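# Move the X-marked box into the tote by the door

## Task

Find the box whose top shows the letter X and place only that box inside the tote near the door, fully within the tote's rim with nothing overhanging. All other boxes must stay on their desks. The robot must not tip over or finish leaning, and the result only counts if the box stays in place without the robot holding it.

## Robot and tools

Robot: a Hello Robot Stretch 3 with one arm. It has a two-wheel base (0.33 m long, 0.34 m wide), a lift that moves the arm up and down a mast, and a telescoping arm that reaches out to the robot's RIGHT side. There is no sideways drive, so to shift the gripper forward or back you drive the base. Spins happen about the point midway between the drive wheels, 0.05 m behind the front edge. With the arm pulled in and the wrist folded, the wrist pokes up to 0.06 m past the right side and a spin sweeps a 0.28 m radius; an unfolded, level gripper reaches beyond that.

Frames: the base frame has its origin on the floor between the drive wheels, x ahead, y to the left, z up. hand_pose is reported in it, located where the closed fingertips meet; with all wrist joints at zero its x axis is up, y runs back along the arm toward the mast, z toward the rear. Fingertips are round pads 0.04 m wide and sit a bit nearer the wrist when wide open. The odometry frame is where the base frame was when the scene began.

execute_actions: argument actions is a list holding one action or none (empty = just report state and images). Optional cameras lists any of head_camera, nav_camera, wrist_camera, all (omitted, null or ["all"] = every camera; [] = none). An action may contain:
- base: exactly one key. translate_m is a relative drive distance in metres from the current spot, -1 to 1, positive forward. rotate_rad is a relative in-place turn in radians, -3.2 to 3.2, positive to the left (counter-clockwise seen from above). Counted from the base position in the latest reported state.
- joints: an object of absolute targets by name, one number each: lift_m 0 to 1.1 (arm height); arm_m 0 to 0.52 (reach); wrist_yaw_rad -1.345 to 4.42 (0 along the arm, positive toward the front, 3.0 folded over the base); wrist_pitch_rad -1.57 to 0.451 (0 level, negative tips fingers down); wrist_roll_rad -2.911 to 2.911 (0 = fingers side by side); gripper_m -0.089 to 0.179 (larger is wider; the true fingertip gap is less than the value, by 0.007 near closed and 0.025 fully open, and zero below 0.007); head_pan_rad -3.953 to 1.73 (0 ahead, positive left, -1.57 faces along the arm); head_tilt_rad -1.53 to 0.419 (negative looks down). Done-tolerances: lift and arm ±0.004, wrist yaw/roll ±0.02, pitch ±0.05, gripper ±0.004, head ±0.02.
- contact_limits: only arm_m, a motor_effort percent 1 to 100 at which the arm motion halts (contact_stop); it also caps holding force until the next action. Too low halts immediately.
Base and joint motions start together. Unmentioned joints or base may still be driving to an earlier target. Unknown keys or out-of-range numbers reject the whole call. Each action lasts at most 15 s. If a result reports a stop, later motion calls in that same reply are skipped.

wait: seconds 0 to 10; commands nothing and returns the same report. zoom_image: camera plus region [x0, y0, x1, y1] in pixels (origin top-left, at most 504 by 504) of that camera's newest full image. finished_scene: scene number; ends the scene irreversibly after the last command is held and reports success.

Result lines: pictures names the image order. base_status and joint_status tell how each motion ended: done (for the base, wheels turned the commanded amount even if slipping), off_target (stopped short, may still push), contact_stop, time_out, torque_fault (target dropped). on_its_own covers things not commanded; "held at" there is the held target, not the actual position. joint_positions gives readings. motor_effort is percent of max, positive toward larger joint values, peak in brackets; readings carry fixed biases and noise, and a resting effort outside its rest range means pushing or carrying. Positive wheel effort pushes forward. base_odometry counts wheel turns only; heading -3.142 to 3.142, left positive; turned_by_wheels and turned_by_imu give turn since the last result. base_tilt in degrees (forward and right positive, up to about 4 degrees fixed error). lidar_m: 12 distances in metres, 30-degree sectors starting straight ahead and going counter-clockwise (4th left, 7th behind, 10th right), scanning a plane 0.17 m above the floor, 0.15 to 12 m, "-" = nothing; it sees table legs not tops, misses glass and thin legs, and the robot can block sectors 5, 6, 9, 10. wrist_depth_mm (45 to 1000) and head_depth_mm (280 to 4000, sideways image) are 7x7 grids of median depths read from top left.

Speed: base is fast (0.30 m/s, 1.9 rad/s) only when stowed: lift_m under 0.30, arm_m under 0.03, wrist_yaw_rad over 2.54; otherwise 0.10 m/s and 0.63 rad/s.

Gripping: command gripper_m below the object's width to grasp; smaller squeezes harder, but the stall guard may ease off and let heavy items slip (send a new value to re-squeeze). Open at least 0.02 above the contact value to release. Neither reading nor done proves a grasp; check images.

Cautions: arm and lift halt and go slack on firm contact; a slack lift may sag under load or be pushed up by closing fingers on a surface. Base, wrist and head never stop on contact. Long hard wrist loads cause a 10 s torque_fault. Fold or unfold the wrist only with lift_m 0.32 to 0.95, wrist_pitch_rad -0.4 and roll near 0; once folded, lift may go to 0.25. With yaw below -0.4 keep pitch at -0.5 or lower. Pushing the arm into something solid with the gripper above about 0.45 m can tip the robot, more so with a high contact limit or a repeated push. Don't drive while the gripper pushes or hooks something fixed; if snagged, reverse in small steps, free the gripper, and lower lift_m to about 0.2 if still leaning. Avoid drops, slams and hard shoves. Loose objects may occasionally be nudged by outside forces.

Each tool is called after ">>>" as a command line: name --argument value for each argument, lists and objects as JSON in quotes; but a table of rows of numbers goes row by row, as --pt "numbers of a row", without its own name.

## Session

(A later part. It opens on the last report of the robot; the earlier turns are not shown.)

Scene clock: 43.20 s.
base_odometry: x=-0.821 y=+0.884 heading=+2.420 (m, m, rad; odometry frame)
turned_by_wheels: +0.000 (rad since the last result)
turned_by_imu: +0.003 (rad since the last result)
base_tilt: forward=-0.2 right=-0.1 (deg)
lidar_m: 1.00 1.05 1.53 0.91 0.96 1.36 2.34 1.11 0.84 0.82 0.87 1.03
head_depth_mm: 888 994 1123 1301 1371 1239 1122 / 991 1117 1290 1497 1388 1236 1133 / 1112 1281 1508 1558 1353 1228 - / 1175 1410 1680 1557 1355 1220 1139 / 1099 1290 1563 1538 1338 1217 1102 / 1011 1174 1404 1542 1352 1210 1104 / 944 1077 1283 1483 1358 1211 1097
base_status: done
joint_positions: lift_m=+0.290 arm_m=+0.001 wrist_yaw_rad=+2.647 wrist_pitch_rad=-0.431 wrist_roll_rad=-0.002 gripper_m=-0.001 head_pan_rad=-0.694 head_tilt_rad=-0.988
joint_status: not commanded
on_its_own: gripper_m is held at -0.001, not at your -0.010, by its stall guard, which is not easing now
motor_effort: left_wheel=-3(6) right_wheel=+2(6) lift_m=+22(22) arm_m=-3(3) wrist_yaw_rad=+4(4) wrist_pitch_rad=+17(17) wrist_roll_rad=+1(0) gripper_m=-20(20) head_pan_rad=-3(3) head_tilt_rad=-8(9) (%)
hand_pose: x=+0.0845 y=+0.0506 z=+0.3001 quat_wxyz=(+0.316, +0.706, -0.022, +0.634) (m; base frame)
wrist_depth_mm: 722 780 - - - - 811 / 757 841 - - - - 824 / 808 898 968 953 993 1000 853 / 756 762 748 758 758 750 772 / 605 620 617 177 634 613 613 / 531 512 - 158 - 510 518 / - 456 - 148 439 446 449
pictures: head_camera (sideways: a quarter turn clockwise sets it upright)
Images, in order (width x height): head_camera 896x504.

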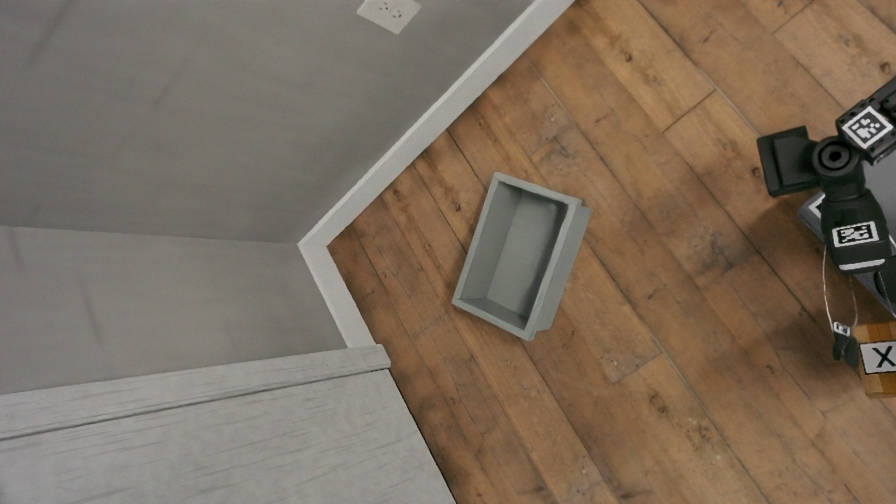

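>>> execute_actions --actions '[{"base":{"rotate_rad":0.92},"joints":{"lift_m":0.33,"head_pan_rad":-1.57}}]' --cameras '[]'

>>> execute_actions --actions '[{"joints":{"wrist_yaw_rad":0,"wrist_pitch_rad":-0.7,"arm_m":0.33}}]' --cameras '["head_camera","wrist_camera"]'

Scene clock: 45.50 s.
base_odometry: x=-0.821 y=+0.884 heading=-2.944 (m, m, rad; odometry frame)
turned_by_wheels: +0.920 (rad since the last result)
turned_by_imu: +0.898 (rad since the last result)
base_tilt: forward=-0.2 right=-0.1 (deg)
lidar_m: 1.34 0.91 0.92 1.19 2.36 1.28 0.88 0.82 0.84 1.07 1.00 1.02
head_depth_mm: 924 1026 1165 1334 1378 1245 1120 / 1038 1171 1334 1510 1378 1237 1130 / 1166 1347 1585 1566 1352 1249 - / 1155 1381 1695 1564 1355 1263 - / 1077 1256 1529 1551 1361 1222 1100 / 982 1144 1386 1544 1363 1219 1104 / 928 1073 1274 1479 1351 1210 1094
base_status: done
joint_positions: lift_m=+0.330 arm_m=+0.001 wrist_yaw_rad=+2.647 wrist_pitch_rad=-0.431 wrist_roll_rad=-0.002 gripper_m=-0.001 head_pan_rad=-1.563 head_tilt_rad=-0.988
joint_status: all done
on_its_own: gripper_m is held at -0.001, not at your -0.010, by its stall guard, which is not easing now
motor_effort: left_wheel=-2(8) right_wheel=+2(5) lift_m=+35(40) arm_m=-3(3) wrist_yaw_rad=+4(3) wrist_pitch_rad=+17(17) wrist_roll_rad=+1(1) gripper_m=-19(20) head_pan_rad=-3(46) head_tilt_rad=-8(8) (%)
hand_pose: x=+0.0845 y=+0.0506 z=+0.3395 quat_wxyz=(+0.316, +0.706, -0.022, +0.634) (m; base frame)
wrist_depth_mm: - - - 941 833 - - / - - - - 919 - - / - - - - 975 - - / 819 838 855 820 827 840 826 / 671 659 672 176 692 670 659 / 579 563 - 158 - 567 560 / - 495 486 148 472 489 488
pictures: none
No camera images: the call's "cameras" was empty. Leave "cameras" out to get every camera's image.

Scene clock: 49.13 s.
base_odometry: x=-0.821 y=+0.884 heading=-2.944 (m, m, rad; odometry frame)
turned_by_wheels: +0.000 (rad since the last result)
turned_by_imu: +0.000 (rad since the last result)
base_tilt: forward=-0.1 right=+0.0 (deg)
lidar_m: 1.34 0.91 0.93 1.19 2.36 1.28 0.88 0.82 0.84 1.07 1.00 1.02
head_depth_mm: 926 1034 1160 1327 1391 1245 1124 / 1035 1171 1348 1504 1395 1236 1129 / 1165 1355 1594 1603 1354 1238 - / 1153 1385 1684 1582 1340 1225 - / 1071 1256 1533 1548 1358 1222 1101 / 986 1148 1380 1531 1359 1214 1095 / 932 1075 1269 1481 1362 1215 1097
base_status: not commanded
joint_positions: lift_m=+0.330 arm_m=+0.330 wrist_yaw_rad=+0.002 wrist_pitch_rad=-0.717 wrist_roll_rad=-0.002 gripper_m=-0.001 head_pan_rad=-1.563 head_tilt_rad=-0.988
joint_status: all done
on_its_own: gripper_m is held at -0.001, not at your -0.010, by its stall guard, which is not easing now
motor_effort: left_wheel=-2(2) right_wheel=+2(2) lift_m=+34(35) arm_m=+4(5) wrist_yaw_rad=-2(7) wrist_pitch_rad=+9(16) wrist_roll_rad=+1(0) gripper_m=-20(20) head_pan_rad=-4(3) head_tilt_rad=-9(9) (%)
hand_pose: x=-0.0211 y=-0.6519 z=+0.2819 quat_wxyz=(+0.663, +0.249, -0.661, -0.247) (m; base frame)
wrist_depth_mm: 423 480 578 709 599 472 383 / 466 527 633 753 632 502 404 / 509 589 642 643 631 531 430 / 536 550 557 560 561 548 447 / 486 502 502 176 503 493 476 / 437 440 - 157 - 428 451 / 400 407 389 148 391 320 409
pictures: head_camera (sideways: a quarter turn clockwise sets it upright), wrist_camera
Images, in order (width x height): head_camera 896x504, wrist_camera 644x364.

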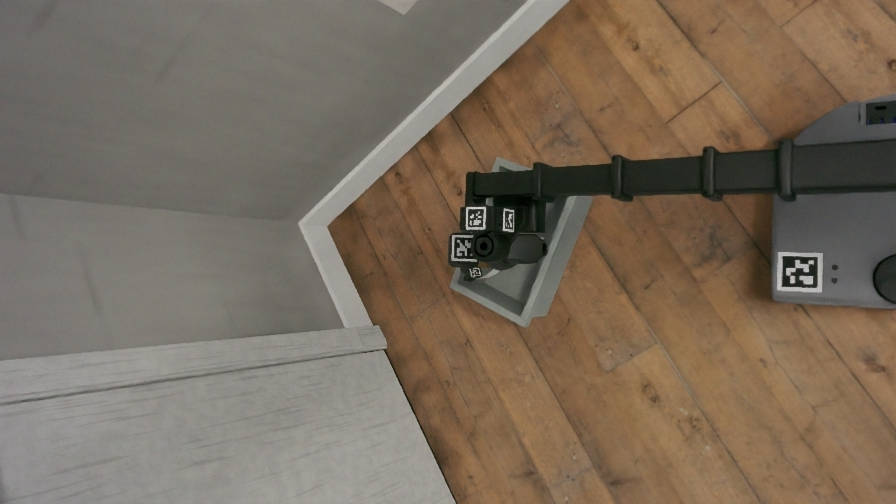

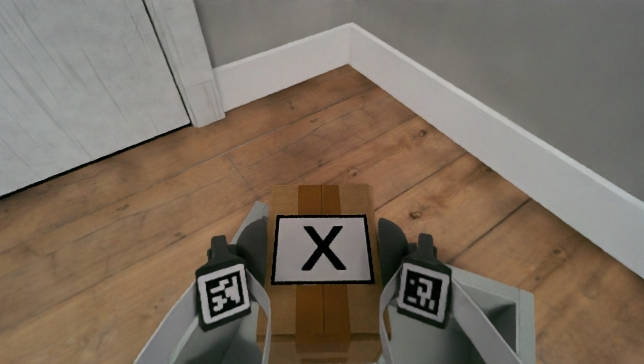

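>>> execute_actions --actions '[{"joints":{"lift_m":0.22}}]' --cameras '["head_camera","wrist_camera"]'

Scene clock: 51.03 s.
base_odometry: x=-0.821 y=+0.884 heading=-2.944 (m, m, rad; odometry frame)
turned_by_wheels: +0.000 (rad since the last result)
turned_by_imu: +0.000 (rad since the last result)
base_tilt: forward=-0.2 right=+0.0 (deg)
lidar_m: 1.34 0.91 0.93 1.19 2.35 1.28 0.88 0.82 0.84 0.61 1.00 1.02
head_depth_mm: 926 1032 1162 1331 1382 1244 1118 / 1035 1164 1347 1506 1374 1233 1130 / 1167 1350 1592 1569 1355 1229 - / 1151 1385 1685 1567 1331 1227 - / 1072 1256 1529 1548 1357 1221 1104 / 984 1149 1382 1543 1360 1221 1100 / 930 1071 1271 1487 1358 1208 1097
base_status: not commanded
joint_positions: lift_m=+0.220 arm_m=+0.330 wrist_yaw_rad=+0.002 wrist_pitch_rad=-0.717 wrist_roll_rad=-0.002 gripper_m=-0.001 head_pan_rad=-1.563 head_tilt_rad=-0.988
joint_status: all done
on_its_own: gripper_m is held at -0.001, not at your -0.010, by its stall guard, which is not easing now
motor_effort: left_wheel=-2(2) right_wheel=+2(2) lift_m=+22(33) arm_m=+4(4) wrist_yaw_rad=-3(3) wrist_pitch_rad=+10(9) wrist_roll_rad=+1(0) gripper_m=-19(20) head_pan_rad=-3(4) head_tilt_rad=-8(9) (%)
hand_pose: x=-0.0211 y=-0.6518 z=+0.1724 quat_wxyz=(+0.663, +0.249, -0.661, -0.248) (m; base frame)
wrist_depth_mm: 422 478 583 655 583 466 384 / 463 526 553 553 568 492 396 / 469 473 479 488 488 482 428 / 413 416 298 268 273 423 416 / 363 356 261 176 275 249 366 / 331 224 - 158 - 290 229 / 294 204 292 148 296 283 203
pictures: head_camera (sideways: a quarter turn clockwise sets it upright), wrist_camera
Images, in order (width x height): head_camera 896x504, wrist_camera 644x364.

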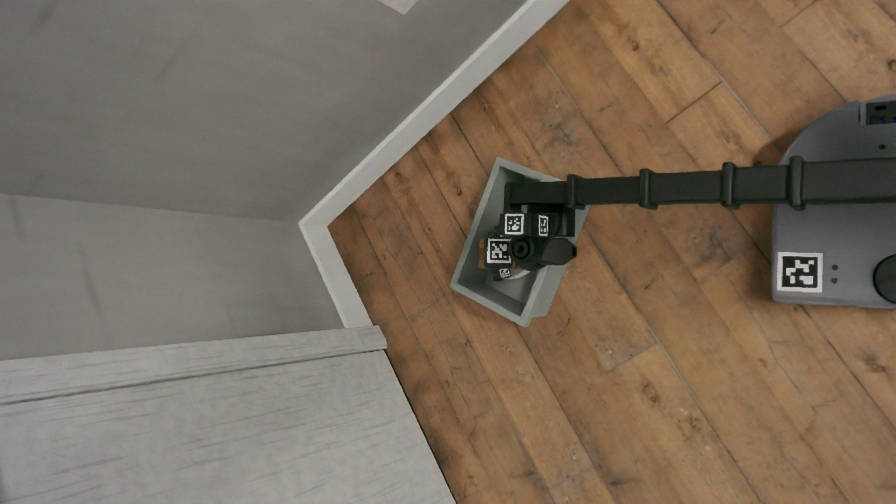

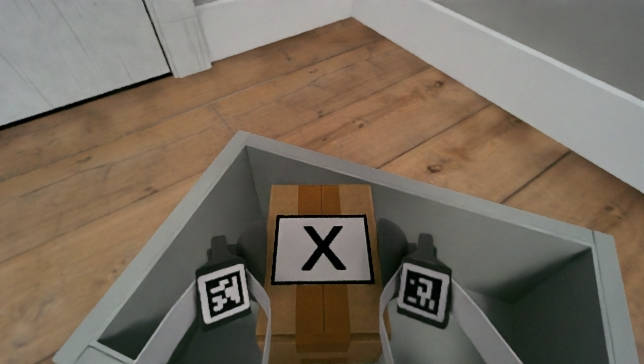

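>>> execute_actions --actions '[{"joints":{"lift_m":0.122,"arm_m":0.345}}]' --cameras '["wrist_camera"]'

>>> execute_actions --actions '[{"joints":{"gripper_m":0.1}}]' --cameras '[]'

>>> execute_actions --actions '[{"joints":{"lift_m":0.25}}]' --cameras '["head_camera","wrist_camera"]'

Scene clock: 52.93 s.
base_odometry: x=-0.821 y=+0.884 heading=-2.944 (m, m, rad; odometry frame)
turned_by_wheels: +0.000 (rad since the last result)
turned_by_imu: +0.000 (rad since the last result)
base_tilt: forward=-0.2 right=+0.0 (deg)
lidar_m: 1.34 0.91 0.92 1.19 2.35 1.28 0.88 0.82 0.84 1.07 1.00 1.02
head_depth_mm: 929 1028 1157 1328 1385 1245 1124 / 1035 1168 1345 1514 1378 1237 1130 / 1164 1359 1582 1569 1356 1233 - / 1155 1378 1679 1551 1326 1226 - / 1071 1255 1539 1553 1356 1224 1106 / 981 1146 1384 1536 1358 1213 1099 / 932 1077 1268 1478 1347 1211 1092
base_status: not commanded
joint_positions: lift_m=+0.122 arm_m=+0.345 wrist_yaw_rad=+0.002 wrist_pitch_rad=-0.718 wrist_roll_rad=-0.002 gripper_m=-0.001 head_pan_rad=-1.563 head_tilt_rad=-0.988
joint_status: all done
on_its_own: gripper_m is held at -0.001, not at your -0.010, by its stall guard, which is not easing now
motor_effort: left_wheel=-2(2) right_wheel=+2(2) lift_m=+22(23) arm_m=+4(4) wrist_yaw_rad=-3(3) wrist_pitch_rad=+10(10) wrist_roll_rad=+1(0) gripper_m=-19(20) head_pan_rad=-3(4) head_tilt_rad=-8(8) (%)
hand_pose: x=-0.0211 y=-0.6667 z=+0.0743 quat_wxyz=(+0.663, +0.250, -0.661, -0.248) (m; base frame)
wrist_depth_mm: 424 447 461 479 480 439 368 / 384 369 205 193 182 392 371 / 330 165 233 218 190 169 160 / 138 173 266 236 222 195 172 / 143 185 243 176 247 227 196 / 151 196 - 157 - 226 217 / 160 197 201 148 203 207 200
pictures: wrist_camera
Images, in order (width x height): wrist_camera 644x364.

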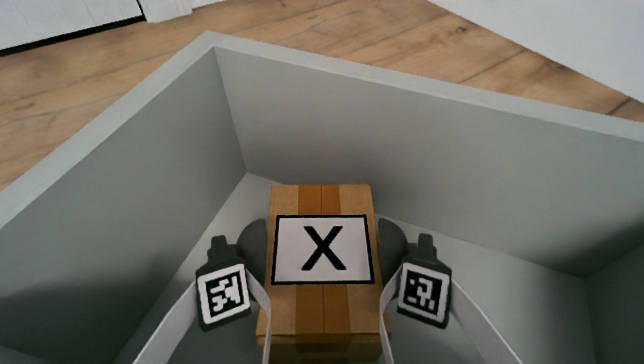

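Scene clock: 54.43 s.
base_odometry: x=-0.821 y=+0.884 heading=-2.944 (m, m, rad; odometry frame)
turned_by_wheels: +0.000 (rad since the last result)
turned_by_imu: +0.000 (rad since the last result)
base_tilt: forward=-0.2 right=+0.0 (deg)
lidar_m: 1.34 0.91 0.92 1.19 2.36 1.28 0.88 0.82 0.84 1.07 1.00 1.02
head_depth_mm: 924 1030 1164 1331 1388 1237 1122 / 1039 1170 1336 1505 1391 1232 1135 / 1166 1355 1580 1566 1359 1229 - / 1154 1387 1693 1563 1323 1225 - / 1078 1261 1535 1556 1356 1222 1105 / 988 1144 1380 1541 1368 1214 1101 / 933 1076 1274 1471 1357 1212 1099
base_status: not commanded
joint_positions: lift_m=+0.122 arm_m=+0.345 wrist_yaw_rad=+0.002 wrist_pitch_rad=-0.718 wrist_roll_rad=-0.002 gripper_m=+0.100 head_pan_rad=-1.563 head_tilt_rad=-0.988
joint_status: all done
motor_effort: left_wheel=-2(2) right_wheel=+2(2) lift_m=+22(22) arm_m=+4(4) wrist_yaw_rad=-3(3) wrist_pitch_rad=+10(10) wrist_roll_rad=+0(0) gripper_m=+0(79) head_pan_rad=-3(4) head_tilt_rad=-8(8) (%)
hand_pose: x=-0.0211 y=-0.6667 z=+0.0743 quat_wxyz=(+0.663, +0.250, -0.661, -0.248) (m; base frame)
wrist_depth_mm: 413 454 470 477 478 443 366 / 385 373 205 193 184 395 375 / 327 165 229 218 191 171 160 / 140 173 266 262 223 194 173 / 143 180 252 195 248 225 196 / 150 181 222 174 221 230 217 / 158 198 202 159 205 204 199
pictures: none
No camera images: the call's "cameras" was empty. Leave "cameras" out to get every camera's image.

Scene clock: 56.43 s.
base_odometry: x=-0.821 y=+0.884 heading=-2.944 (m, m, rad; odometry frame)
turned_by_wheels: +0.000 (rad since the last result)
turned_by_imu: +0.000 (rad since the last result)
base_tilt: forward=-0.2 right=+0.0 (deg)
lidar_m: 1.34 0.91 0.92 1.19 2.35 1.28 0.88 0.82 0.84 1.07 1.00 1.02
head_depth_mm: 922 1030 1158 1336 1386 1235 1119 / 1034 1167 1338 1506 1382 1230 1132 / 1166 1346 1575 1572 1358 1244 - / 1154 1387 1676 1594 1338 1226 - / 1072 1265 1530 1549 1355 1217 1107 / 985 1150 1382 1537 1360 1215 1100 / 933 1075 1266 1478 1351 1210 1095
base_status: not commanded
joint_positions: lift_m=+0.250 arm_m=+0.345 wrist_yaw_rad=+0.002 wrist_pitch_rad=-0.718 wrist_roll_rad=-0.002 gripper_m=+0.100 head_pan_rad=-1.563 head_tilt_rad=-0.988
joint_status: all done
motor_effort: left_wheel=-2(2) right_wheel=+2(2) lift_m=+34(36) arm_m=+4(4) wrist_yaw_rad=-3(3) wrist_pitch_rad=+10(10) wrist_roll_rad=+1(0) gripper_m=+0(0) head_pan_rad=-3(3) head_tilt_rad=-8(7) (%)
hand_pose: x=-0.0211 y=-0.6667 z=+0.2017 quat_wxyz=(+0.663, +0.250, -0.661, -0.248) (m; base frame)
wrist_depth_mm: 413 470 549 660 579 458 378 / 455 521 592 618 594 482 404 / 493 529 530 527 535 495 411 / 450 457 450 454 455 451 435 / 404 404 337 319 285 408 407 / 357 358 352 355 344 260 348 / 329 250 320 282 324 320 244
pictures: head_camera (sideways: a quarter turn clockwise sets it upright), wrist_camera
Images, in order (width x height): head_camera 896x504, wrist_camera 644x364.

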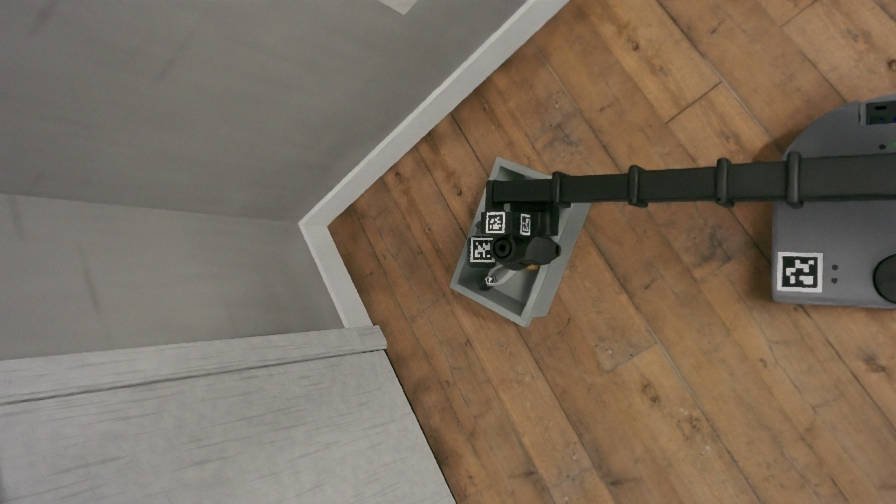

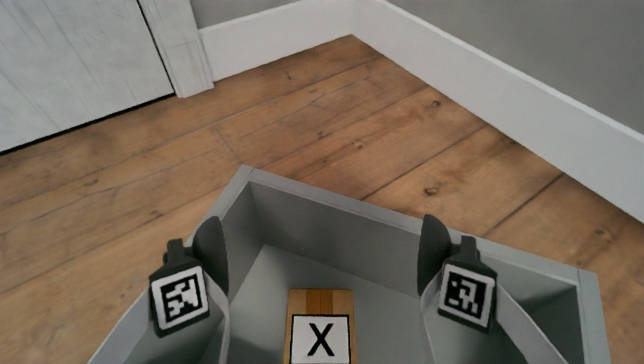

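>>> finished_scene --scene 1

The scene is finished: the task was done.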